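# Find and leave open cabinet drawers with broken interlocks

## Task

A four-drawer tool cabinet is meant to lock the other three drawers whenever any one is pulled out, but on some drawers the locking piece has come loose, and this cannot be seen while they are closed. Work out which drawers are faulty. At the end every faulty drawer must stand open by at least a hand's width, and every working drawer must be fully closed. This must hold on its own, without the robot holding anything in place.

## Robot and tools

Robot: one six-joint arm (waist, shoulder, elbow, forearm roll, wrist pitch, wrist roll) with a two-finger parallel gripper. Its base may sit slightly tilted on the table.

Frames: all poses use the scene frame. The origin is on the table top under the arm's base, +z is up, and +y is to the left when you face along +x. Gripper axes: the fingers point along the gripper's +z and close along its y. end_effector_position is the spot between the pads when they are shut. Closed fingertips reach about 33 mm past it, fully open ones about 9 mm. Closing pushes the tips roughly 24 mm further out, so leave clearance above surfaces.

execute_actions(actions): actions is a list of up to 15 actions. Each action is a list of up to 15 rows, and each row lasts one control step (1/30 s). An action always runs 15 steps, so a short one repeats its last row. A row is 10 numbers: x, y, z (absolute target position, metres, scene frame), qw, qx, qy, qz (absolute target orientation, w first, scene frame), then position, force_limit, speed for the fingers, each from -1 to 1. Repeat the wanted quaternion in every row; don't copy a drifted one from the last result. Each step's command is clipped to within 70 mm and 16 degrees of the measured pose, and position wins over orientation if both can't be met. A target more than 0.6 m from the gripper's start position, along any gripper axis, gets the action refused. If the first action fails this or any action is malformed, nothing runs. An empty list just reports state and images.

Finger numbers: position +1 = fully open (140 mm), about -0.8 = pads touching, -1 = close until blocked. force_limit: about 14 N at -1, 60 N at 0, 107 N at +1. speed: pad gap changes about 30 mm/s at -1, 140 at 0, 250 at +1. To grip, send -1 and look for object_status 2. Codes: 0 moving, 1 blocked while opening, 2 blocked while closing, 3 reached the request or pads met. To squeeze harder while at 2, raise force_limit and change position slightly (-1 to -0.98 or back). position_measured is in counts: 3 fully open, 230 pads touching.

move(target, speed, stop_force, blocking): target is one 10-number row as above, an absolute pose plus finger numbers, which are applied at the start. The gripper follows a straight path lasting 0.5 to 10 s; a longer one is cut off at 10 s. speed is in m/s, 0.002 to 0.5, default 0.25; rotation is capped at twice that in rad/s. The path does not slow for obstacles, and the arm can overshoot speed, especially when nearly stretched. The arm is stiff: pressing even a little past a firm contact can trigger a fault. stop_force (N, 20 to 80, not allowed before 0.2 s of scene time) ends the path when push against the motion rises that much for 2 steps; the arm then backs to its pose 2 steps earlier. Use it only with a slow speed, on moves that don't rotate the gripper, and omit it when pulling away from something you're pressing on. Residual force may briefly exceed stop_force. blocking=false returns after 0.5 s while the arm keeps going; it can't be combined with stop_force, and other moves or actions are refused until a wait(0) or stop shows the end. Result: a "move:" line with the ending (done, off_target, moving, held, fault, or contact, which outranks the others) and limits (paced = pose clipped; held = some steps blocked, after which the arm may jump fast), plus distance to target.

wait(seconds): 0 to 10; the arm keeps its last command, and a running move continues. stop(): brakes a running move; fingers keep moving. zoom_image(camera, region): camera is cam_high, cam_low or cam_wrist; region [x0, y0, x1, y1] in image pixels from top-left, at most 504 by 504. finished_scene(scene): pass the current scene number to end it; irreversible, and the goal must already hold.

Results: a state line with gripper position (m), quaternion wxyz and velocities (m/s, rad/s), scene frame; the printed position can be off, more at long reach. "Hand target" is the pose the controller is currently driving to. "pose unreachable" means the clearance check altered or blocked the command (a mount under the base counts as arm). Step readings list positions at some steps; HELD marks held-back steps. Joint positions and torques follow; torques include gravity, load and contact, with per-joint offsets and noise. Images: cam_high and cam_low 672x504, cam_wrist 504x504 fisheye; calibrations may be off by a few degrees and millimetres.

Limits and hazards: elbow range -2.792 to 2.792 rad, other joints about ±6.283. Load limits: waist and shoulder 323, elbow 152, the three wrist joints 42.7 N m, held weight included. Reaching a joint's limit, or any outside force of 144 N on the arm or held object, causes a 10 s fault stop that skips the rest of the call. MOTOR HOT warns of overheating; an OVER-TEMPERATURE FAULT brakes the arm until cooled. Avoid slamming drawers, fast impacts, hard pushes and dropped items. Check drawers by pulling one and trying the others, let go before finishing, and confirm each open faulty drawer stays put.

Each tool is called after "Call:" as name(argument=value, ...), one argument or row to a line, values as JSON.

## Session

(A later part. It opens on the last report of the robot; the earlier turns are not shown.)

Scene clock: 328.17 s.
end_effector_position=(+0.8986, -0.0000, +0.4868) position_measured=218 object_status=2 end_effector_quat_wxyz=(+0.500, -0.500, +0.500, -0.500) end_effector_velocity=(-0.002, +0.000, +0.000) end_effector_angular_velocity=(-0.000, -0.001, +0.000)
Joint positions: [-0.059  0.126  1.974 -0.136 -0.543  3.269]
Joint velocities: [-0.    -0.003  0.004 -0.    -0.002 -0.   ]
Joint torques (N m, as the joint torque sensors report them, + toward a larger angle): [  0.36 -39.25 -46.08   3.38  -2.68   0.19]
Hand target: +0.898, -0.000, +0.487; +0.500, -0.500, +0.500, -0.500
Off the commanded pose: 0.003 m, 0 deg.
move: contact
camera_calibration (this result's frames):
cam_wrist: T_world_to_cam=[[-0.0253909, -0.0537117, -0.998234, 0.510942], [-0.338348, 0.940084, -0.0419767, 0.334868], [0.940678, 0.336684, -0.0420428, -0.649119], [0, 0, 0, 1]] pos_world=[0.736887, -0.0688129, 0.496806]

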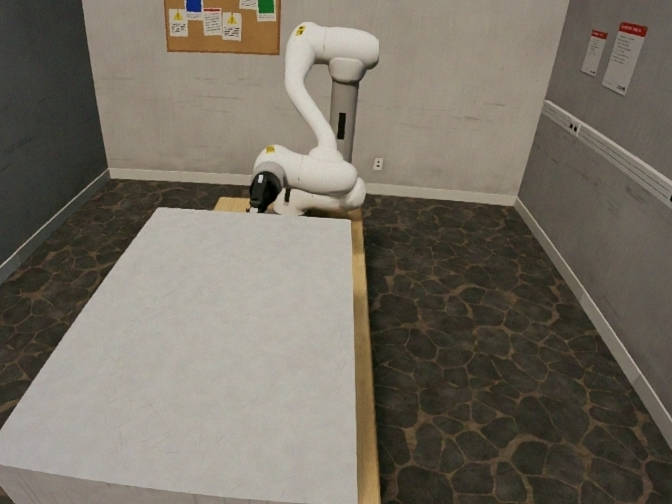

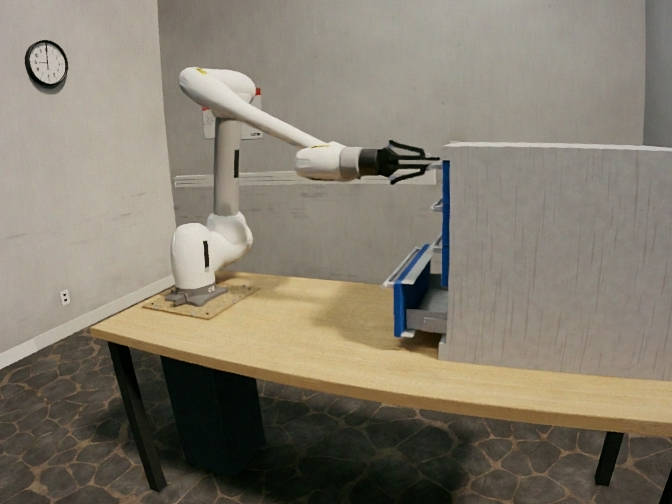

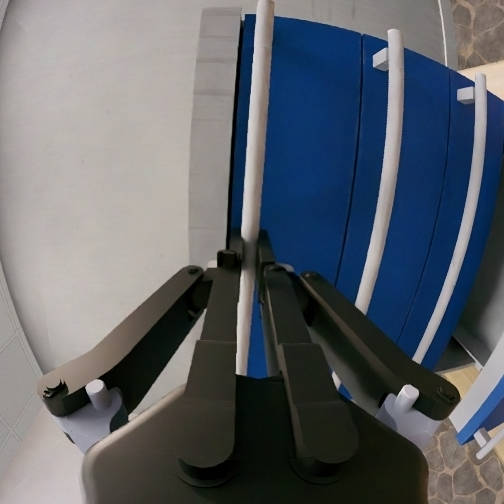

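Call:
execute_actions(
  actions=[
    [[0.8982, 0.0, 0.4868, 0.5, -0.5, 0.5, -0.5, -0.2, 0, 0]],
  ],
)

Call:
move(
  target=[0.865, 0.0, 0.4868, 0.5, -0.5, 0.5, -0.5, -0.2, 0, 0],
  speed=0.1,
)

Call:
move(
  target=[0.865, 0.0, 0.2868, 0.5, -0.5, 0.5, -0.5, -0.2, 0, 0],
  speed=0.18,
)

Call:
move(
  target=[0.897, 0.0, 0.2866, 0.5, -0.5, 0.5, -0.5, -0.2, 0, 0],
  speed=0.05,
)

Call:
execute_actions(
  actions=[
    [[0.897, 0.0, 0.2866, 0.5, -0.5, 0.5, -0.5, -1, 0.3, -0.3]],
    [[0.897, 0.0, 0.2866, 0.5, -0.5, 0.5, -0.5, -1, 0.3, -0.3]],
  ],
)

Call:
move(
  target=[0.886, 0.0, 0.2866, 0.5, -0.5, 0.5, -0.5, -1, 0.3, -0.3],
  speed=0.007,
  stop_force=40,
)

Scene clock: 336.07 s.
end_effector_position=(+0.8982, -0.0000, +0.4868) position_measured=154 object_status=0 end_effector_quat_wxyz=(+0.500, -0.500, +0.500, -0.500) end_effector_velocity=(-0.000, +0.000, +0.000) end_effector_angular_velocity=(-0.001, -0.000, +0.000)
Joint positions: [-0.059  0.125  1.975 -0.136 -0.543  3.269]
Joint velocities: [-0.    -0.    -0.    -0.001  0.     0.   ]
Joint torques (N m, as the joint torque sensors report them, + toward a larger angle): [ -3.47 -54.95 -36.27   3.62  -3.14   0.33]
Hand target: +0.898, +0.000, +0.487; +0.500, -0.500, +0.500, -0.500
Off the commanded pose: 0.000 m, 0 deg.
Step readings (end_effector_position):
0: (+0.8983, -0.0000, +0.4869)
1: (+0.8983, -0.0000, +0.4869)
2: (+0.8983, -0.0000, +0.4869)
4: (+0.8983, -0.0000, +0.4869)
8: (+0.8982, -0.0000, +0.4868)
15: end_effector_position above
camera_calibration (this result's frames):
cam_wrist: T_world_to_cam=[[-0.0253496, -0.0537087, -0.998235, 0.51084], [-0.338362, 0.940079, -0.0419871, 0.334762], [0.940674, 0.336701, -0.0420036, -0.648777], [0, 0, 0, 1]] pos_world=[0.736508, -0.0688224, 0.496743]

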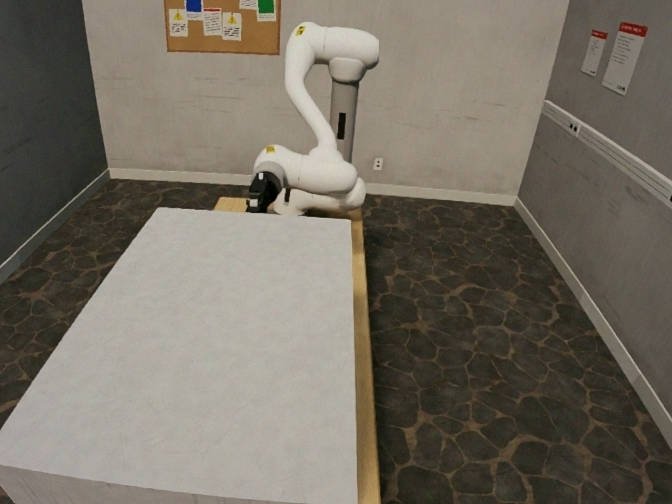

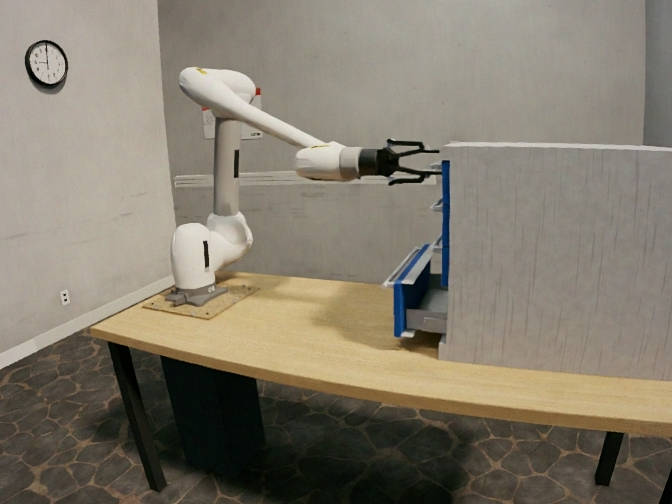

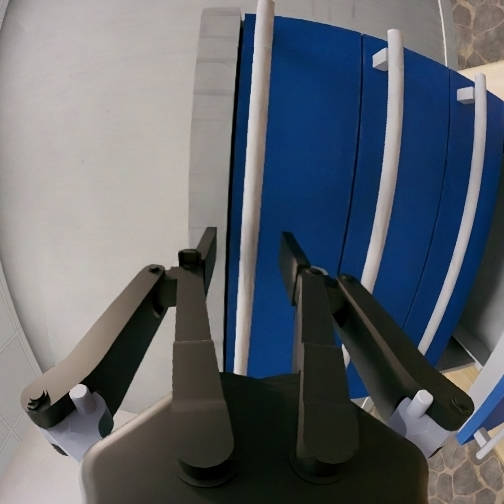

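Scene clock: 336.87 s.
end_effector_position=(+0.8651, +0.0000, +0.4867) position_measured=154 object_status=3 end_effector_quat_wxyz=(+0.500, -0.500, +0.500, -0.500) end_effector_velocity=(-0.001, -0.000, -0.001) end_effector_angular_velocity=(+0.001, +0.001, -0.001)
Joint positions: [-0.063  0.075  2.033 -0.143 -0.551  3.274]
Joint velocities: [-0.    -0.002  0.003  0.001  0.     0.   ]
Joint torques (N m, as the joint torque sensors report them, + toward a larger angle): [ -0.83 -49.8  -36.35   3.61  -2.82   0.31]
Hand target: +0.865, +0.000, +0.487; +0.500, -0.500, +0.500, -0.500
Off the commanded pose: 0.000 m, 0 deg.
move: done
camera_calibration (this result's frames):
cam_wrist: T_world_to_cam=[[-0.0253437, -0.0537354, -0.998234, 0.50995], [-0.338352, 0.940081, -0.0420148, 0.323542], [0.940678, 0.336689, -0.0420066, -0.617635], [0, 0, 0, 1]] pos_world=[0.703391, -0.0688023, 0.496698]

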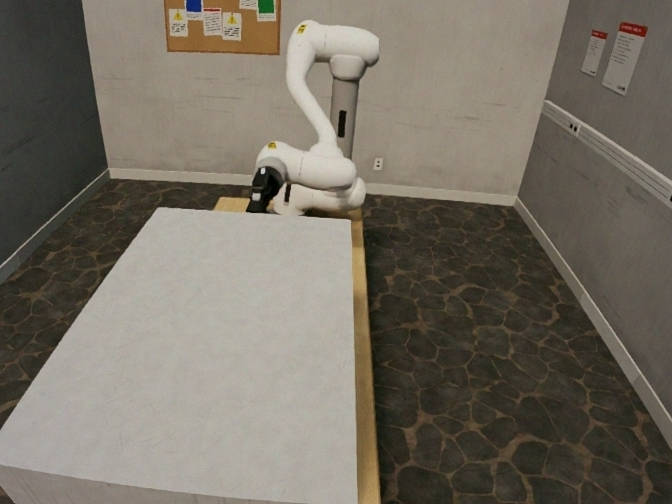

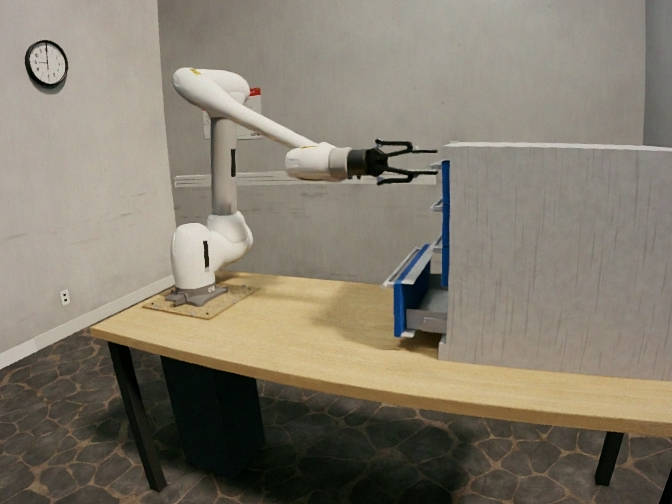

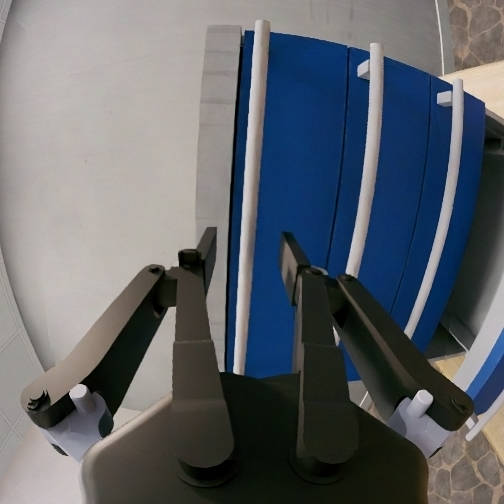

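Scene clock: 338.43 s.
end_effector_position=(+0.8653, -0.0000, +0.2869) position_measured=154 object_status=3 end_effector_quat_wxyz=(+0.500, -0.500, +0.500, -0.500) end_effector_velocity=(+0.001, -0.000, -0.000) end_effector_angular_velocity=(-0.000, -0.001, -0.000)
Joint positions: [-0.059  0.332  2.185 -0.086 -0.958  3.202]
Joint velocities: [ 0.     0.002 -0.001  0.    -0.002 -0.001]
Joint torques (N m, as the joint torque sensors report them, + toward a larger angle): [ -2.36 -62.1  -25.57   2.32  -3.38   0.26]
Hand target: +0.865, -0.000, +0.287; +0.500, -0.500, +0.500, -0.500
Off the commanded pose: 0.000 m, 0 deg.
move: done
camera_calibration (this result's frames):
cam_wrist: T_world_to_cam=[[-0.0252913, -0.053682, -0.998238, 0.310432], [-0.338366, 0.940077, -0.0419815, 0.315244], [0.940674, 0.336708, -0.04194, -0.626228], [0, 0, 0, 1]] pos_world=[0.703596, -0.0688331, 0.296855]

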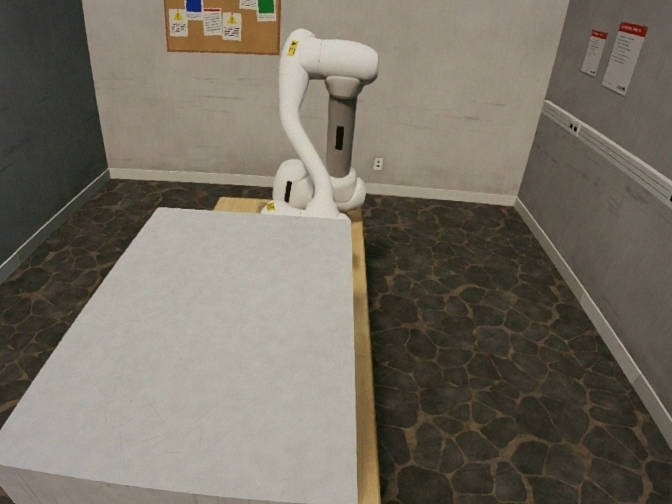

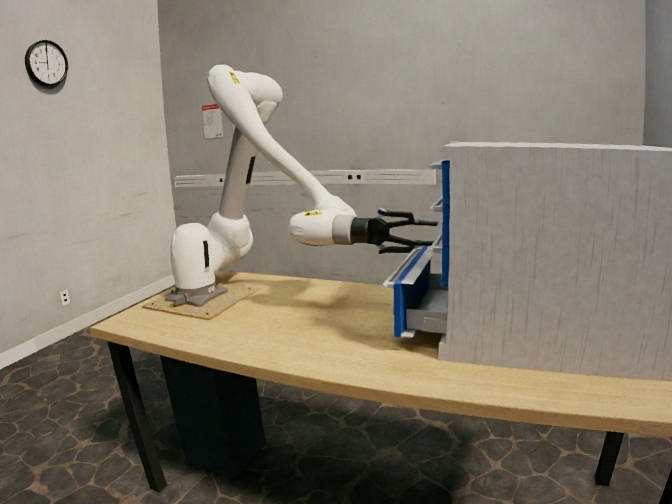

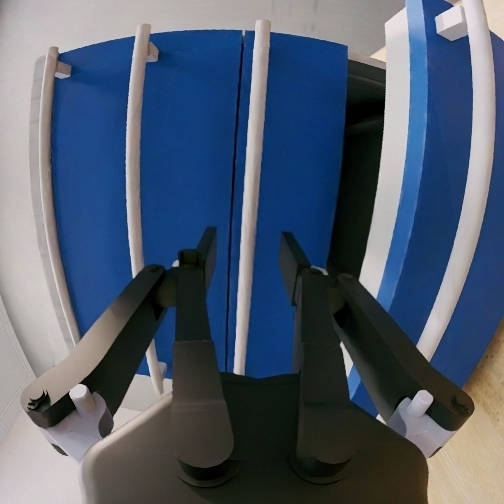

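Scene clock: 339.40 s.
end_effector_position=(+0.8969, -0.0000, +0.2867) position_measured=154 object_status=3 end_effector_quat_wxyz=(+0.500, -0.500, +0.500, -0.500) end_effector_velocity=(+0.000, +0.001, +0.000) end_effector_angular_velocity=(-0.001, +0.000, +0.001)
Joint positions: [-0.055  0.369  2.125 -0.083 -0.934  3.201]
Joint velocities: [ 0.     0.    -0.001 -0.002  0.001 -0.   ]
Joint torques (N m, as the joint torque sensors report them, + toward a larger angle): [ -0.07 -65.42 -25.12   2.06  -3.12   0.38]
Hand target: +0.897, -0.000, +0.287; +0.500, -0.500, +0.500, -0.500
Off the commanded pose: 0.000 m, 0 deg.
move: done
camera_calibration (this result's frames):
cam_wrist: T_world_to_cam=[[-0.0253249, -0.0537306, -0.998234, 0.311007], [-0.338357, 0.940079, -0.0420164, 0.32593], [0.940677, 0.336695, -0.0419875, -0.655989], [0, 0, 0, 1]] pos_world=[0.735231, -0.0688207, 0.296609]

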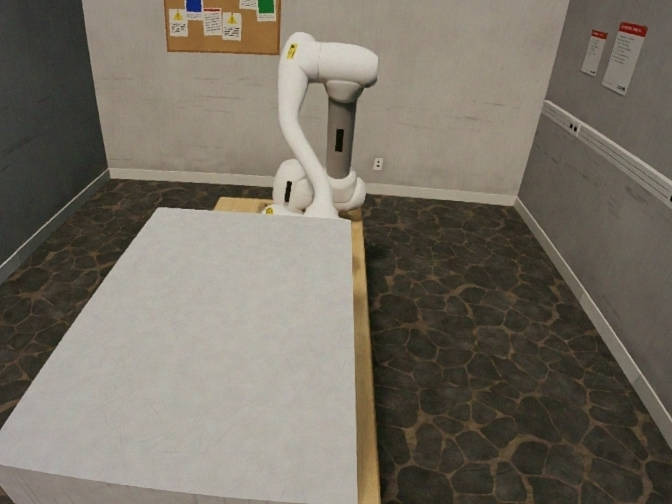

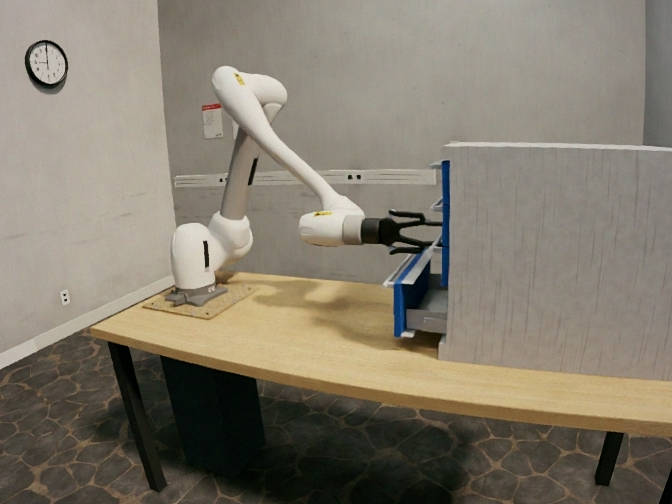

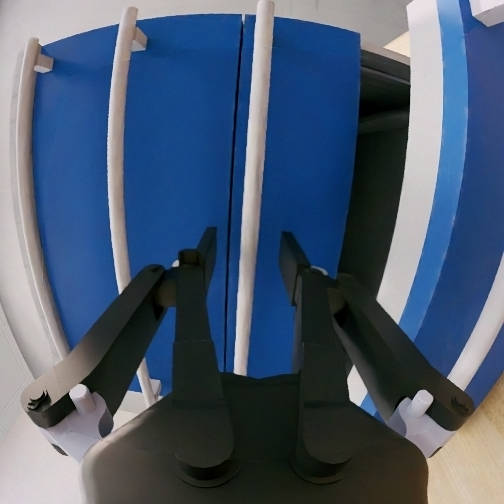

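Scene clock: 340.40 s.
end_effector_position=(+0.8970, -0.0000, +0.2866) position_measured=218 object_status=2 end_effector_quat_wxyz=(+0.500, -0.500, +0.500, -0.500) end_effector_velocity=(+0.000, +0.000, -0.000) end_effector_angular_velocity=(-0.001, +0.000, +0.001)
Joint positions: [-0.055  0.369  2.125 -0.083 -0.934  3.201]
Joint velocities: [-0.     0.     0.    -0.001 -0.    -0.001]
Joint torques (N m, as the joint torque sensors report them, + toward a larger angle): [ -1.61 -64.09 -25.74   2.31  -2.38   0.72]
Hand target: +0.897, +0.000, +0.287; +0.500, -0.500, +0.500, -0.500
Off the commanded pose: 0.000 m, 0 deg.
Step readings (end_effector_position; steps 1 to 15: 1st action; 16 to 30: 2nd action):
0: (+0.8969, -0.0000, +0.2867)
1: (+0.8970, -0.0000, +0.2867)
2: (+0.8970, -0.0000, +0.2866)
4: (+0.8970, -0.0000, +0.2866)
8: (+0.8970, -0.0000, +0.2866)
15: (+0.8970, -0.0000, +0.2866)
16: (+0.8970, -0.0000, +0.2866)
17: (+0.8970, -0.0000, +0.2866)
19: (+0.8970, -0.0000, +0.2866)
23: (+0.8970, -0.0000, +0.2866)
30: end_effector_position above
camera_calibration (this result's frames):
cam_wrist: T_world_to_cam=[[-0.0253001, -0.0537326, -0.998235, 0.310956], [-0.338346, 0.940083, -0.0420271, 0.325944], [0.940682, 0.336686, -0.0419644, -0.656079], [0, 0, 0, 1]] pos_world=[0.735311, -0.0688136, 0.296574]

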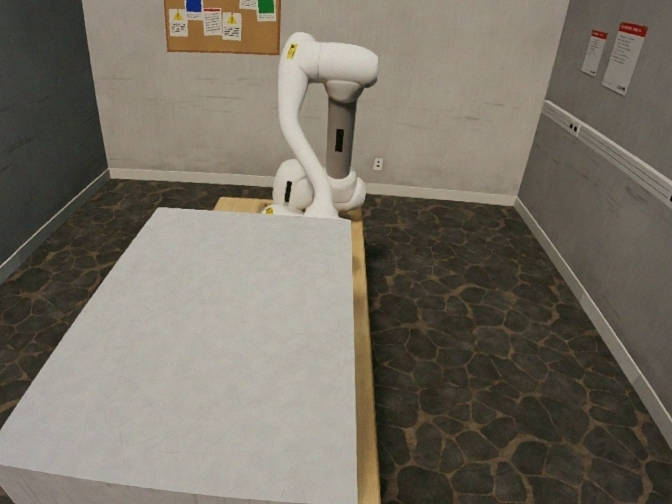

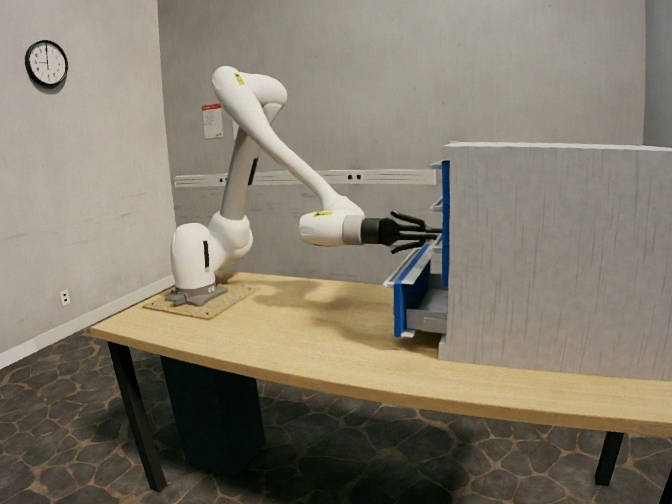

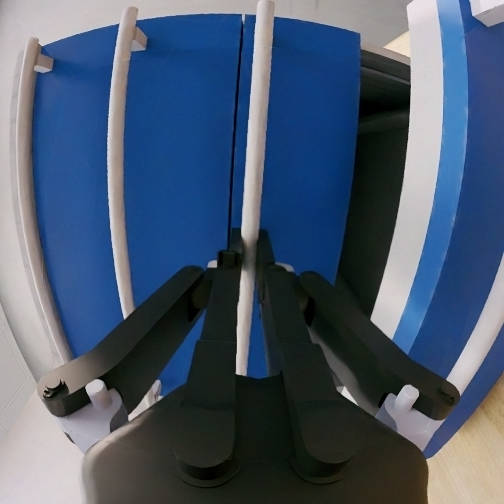

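Scene clock: 342.20 s.
end_effector_position=(+0.8860, +0.0000, +0.2866) position_measured=218 object_status=2 end_effector_quat_wxyz=(+0.500, -0.500, +0.500, -0.500) end_effector_velocity=(-0.001, +0.000, -0.000) end_effector_angular_velocity=(-0.000, +0.000, +0.001)
Joint positions: [-0.057  0.356  2.146 -0.084 -0.943  3.201]
Joint velocities: [-0.    -0.001  0.001 -0.001 -0.     0.   ]
Joint torques (N m, as the joint torque sensors report them, + toward a larger angle): [ -2.42 -64.14 -22.36   2.5   -2.77   0.41]
Hand target: +0.886, +0.000, +0.287; +0.500, -0.500, +0.500, -0.500
Off the commanded pose: 0.000 m, 0 deg.
move: done
camera_calibration (this result's frames):
cam_wrist: T_world_to_cam=[[-0.0253285, -0.0537324, -0.998234, 0.310668], [-0.338353, 0.940081, -0.0420169, 0.322231], [0.940678, 0.336692, -0.0419914, -0.645753], [0, 0, 0, 1]] pos_world=[0.724343, -0.0688105, 0.296542]

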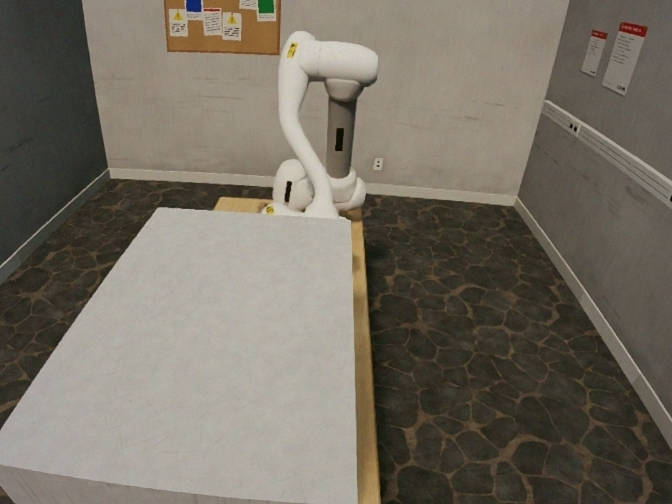

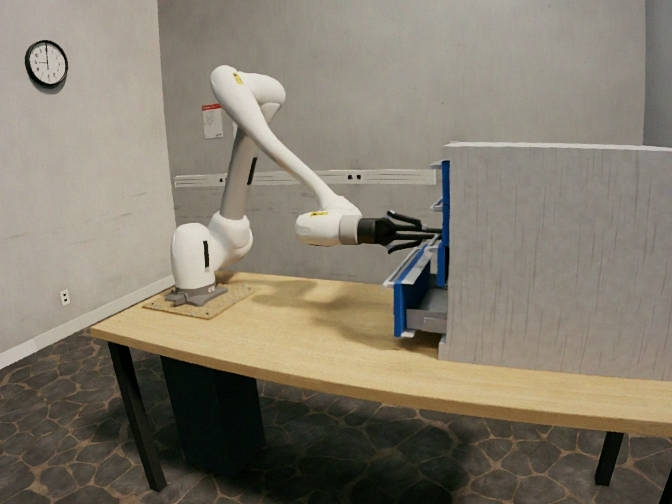

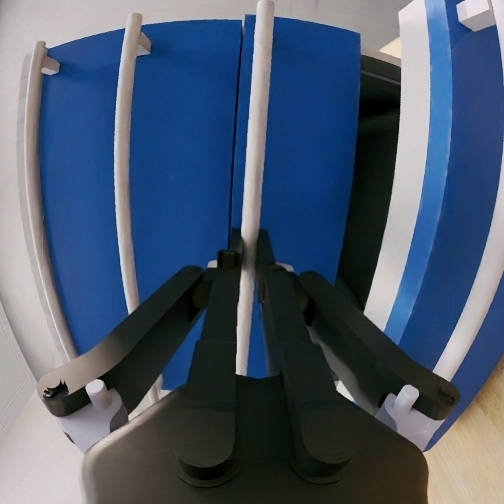

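Call:
move(
  target=[0.777,0,0.2862,0.5,-0.5,0.5,-0.5,-1,0.3,-0.3],
  speed=0.045,
  stop_force=50,
)

Scene clock: 359.33 s.
end_effector_position=(+0.7771, +0.0000, +0.2860) position_measured=218 object_status=2 end_effector_quat_wxyz=(+0.500, -0.500, +0.500, -0.500) end_effector_velocity=(-0.001, -0.000, -0.000) end_effector_angular_velocity=(+0.001, +0.001, -0.001)
Joint positions: [-0.073  0.231  2.347 -0.099 -1.019  3.204]
Joint velocities: [-0.    -0.001  0.002  0.001 -0.     0.001]
Joint torques (N m, as the joint torque sensors report them, + toward a larger angle): [ -1.62 -46.9  -16.98   2.01  -1.28   0.66]
Hand target: +0.777, +0.000, +0.286; +0.500, -0.500, +0.500, -0.500
Off the commanded pose: 0.000 m, 0 deg.
move: done
camera_calibration (this result's frames):
cam_wrist: T_world_to_cam=[[-0.0253264, -0.0537485, -0.998233, 0.30736], [-0.338364, 0.940076, -0.0420324, 0.285317], [0.940674, 0.336702, -0.0419953, -0.543275], [0, 0, 0, 1]] pos_world=[0.61537, -0.068778, 0.295995]

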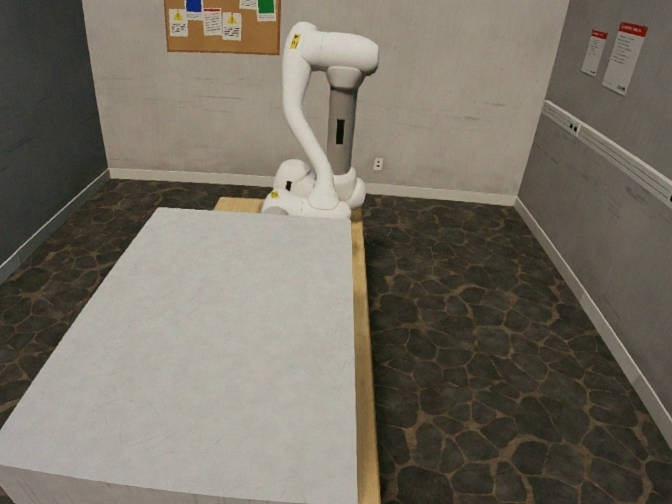

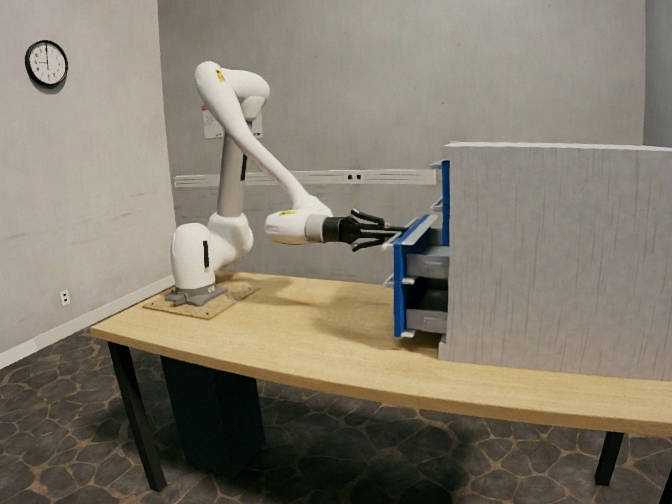

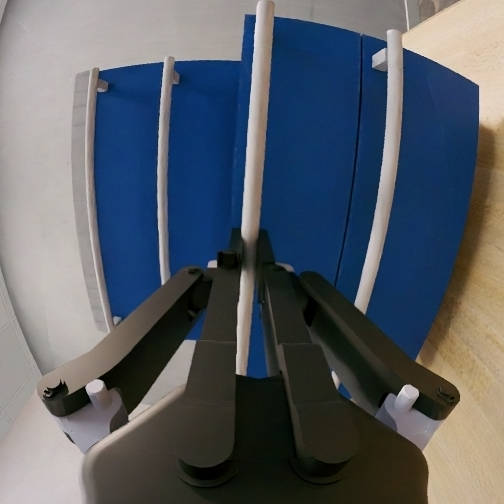

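Call:
zoom_image(
  camera="cam_low",
  region=[370, 140, 480, 360],
)

Call:
execute_actions(
  actions=[
    [[0.777,0,0.2862,0.5,-0.5,0.5,-0.5,-0.2,0,0]],
  ],
)

Call:
move(
  target=[0.72,0,0.2862,0.5,-0.5,0.5,-0.5,-0.2,0,0],
  speed=0.1,
)

Region (370, 140, 480, 360) of cam_low's 672x504 image, scaled by 2.291, with more detail than that image has.

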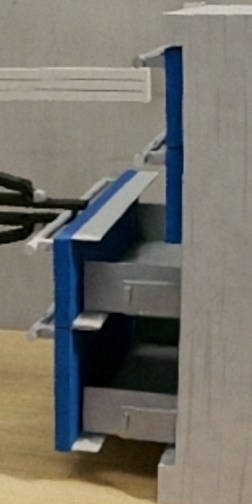

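Scene clock: 363.10 s.
end_effector_position=(+0.7769, +0.0000, +0.2861) position_measured=154 object_status=0 end_effector_quat_wxyz=(+0.500, -0.500, +0.500, -0.500) end_effector_velocity=(+0.001, +0.000, +0.001) end_effector_angular_velocity=(-0.001, -0.001, +0.001)
Joint positions: [-0.073  0.231  2.347 -0.099 -1.019  3.205]
Joint velocities: [ 0.     0.    -0.002 -0.002  0.     0.   ]
Joint torques (N m, as the joint torque sensors report them, + toward a larger angle): [ -0.97 -50.44 -22.     2.23  -3.32   0.27]
Hand target: +0.777, +0.000, +0.286; +0.500, -0.500, +0.500, -0.500
Off the commanded pose: 0.000 m, 0 deg.
Step readings (end_effector_position):
0: (+0.7770, +0.0000, +0.2860)
1: (+0.7770, +0.0000, +0.2860)
2: (+0.7770, +0.0000, +0.2861)
4: (+0.7769, +0.0000, +0.2860)
8: (+0.7769, +0.0000, +0.2861)
15: end_effector_position above
camera_calibration (this result's frames):
cam_wrist: T_world_to_cam=[[-0.0254807, -0.0537204, -0.998231, 0.307542], [-0.338361, 0.940081, -0.0419541, 0.285278], [0.940671, 0.336694, -0.0421308, -0.543091], [0, 0, 0, 1]] pos_world=[0.615234, -0.0688073, 0.296086]

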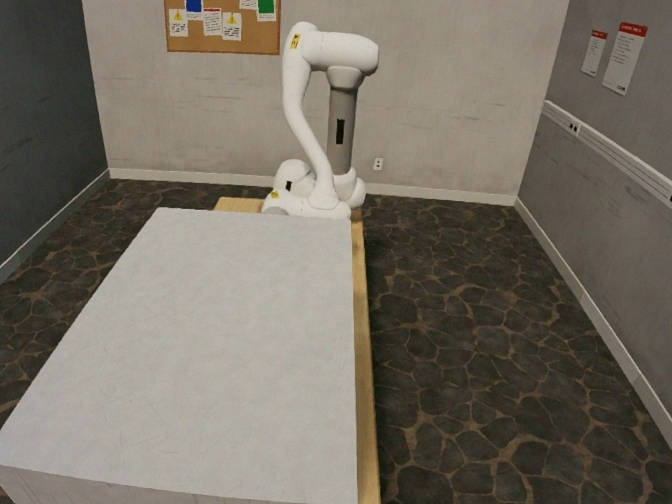

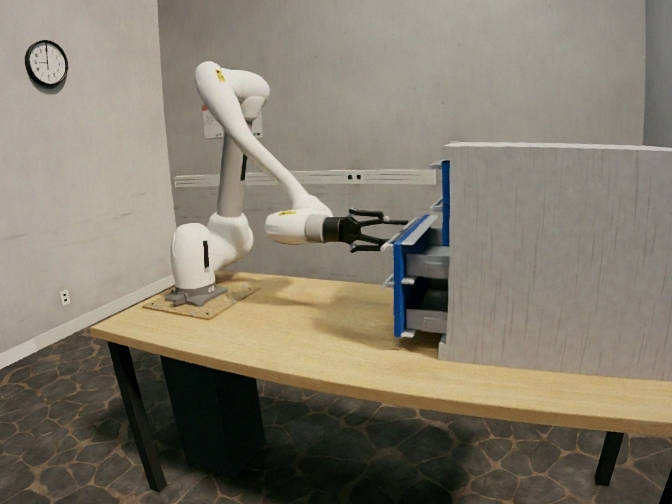

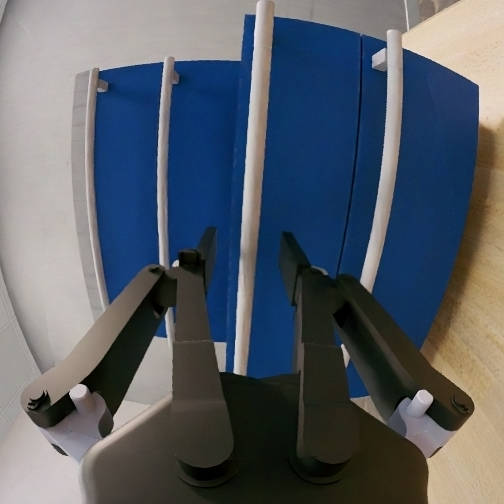

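Scene clock: 364.07 s.
end_effector_position=(+0.7201, +0.0000, +0.2861) position_measured=154 object_status=3 end_effector_quat_wxyz=(+0.500, -0.500, +0.500, -0.500) end_effector_velocity=(-0.002, +0.000, -0.001) end_effector_angular_velocity=(+0.000, +0.001, +0.000)
Joint positions: [-0.086  0.161  2.448 -0.112 -1.051  3.208]
Joint velocities: [-0.    -0.002  0.004 -0.    -0.001  0.   ]
Joint torques (N m, as the joint torque sensors report them, + toward a larger angle): [  0.6  -42.33 -22.66   1.99  -3.13   0.11]
Hand target: +0.720, +0.000, +0.286; +0.500, -0.500, +0.500, -0.500
Off the commanded pose: 0.000 m, 0 deg.
move: done
camera_calibration (this result's frames):
cam_wrist: T_world_to_cam=[[-0.0253402, -0.0537441, -0.998233, 0.305994], [-0.338352, 0.940081, -0.0420242, 0.266044], [0.940678, 0.336689, -0.0420063, -0.489657], [0, 0, 0, 1]] pos_world=[0.55838, -0.0687951, 0.296065]

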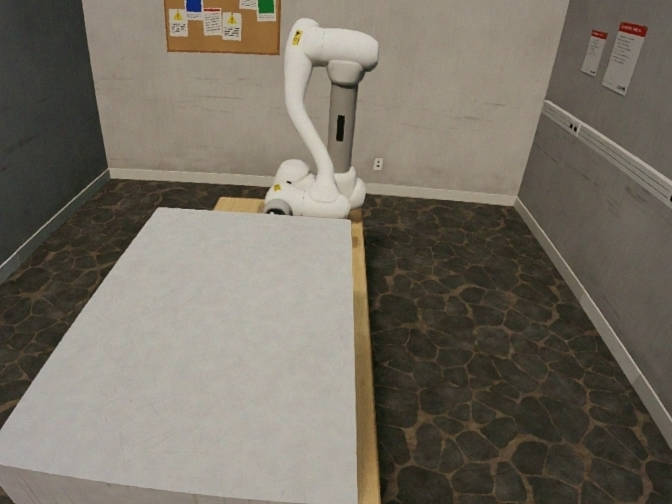

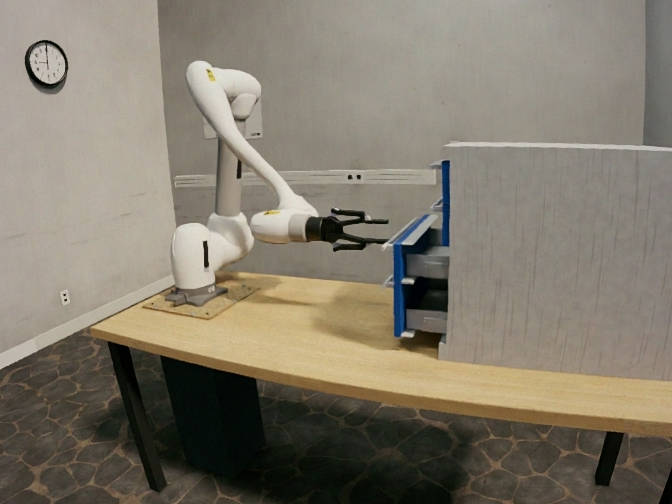

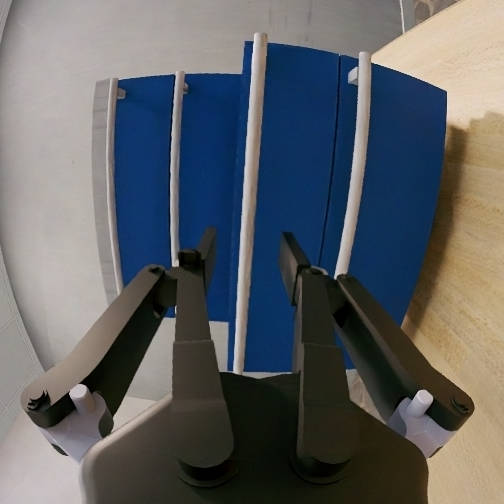

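Call:
finished_scene(
  scene=1,
)

The scene is finished: the task was done.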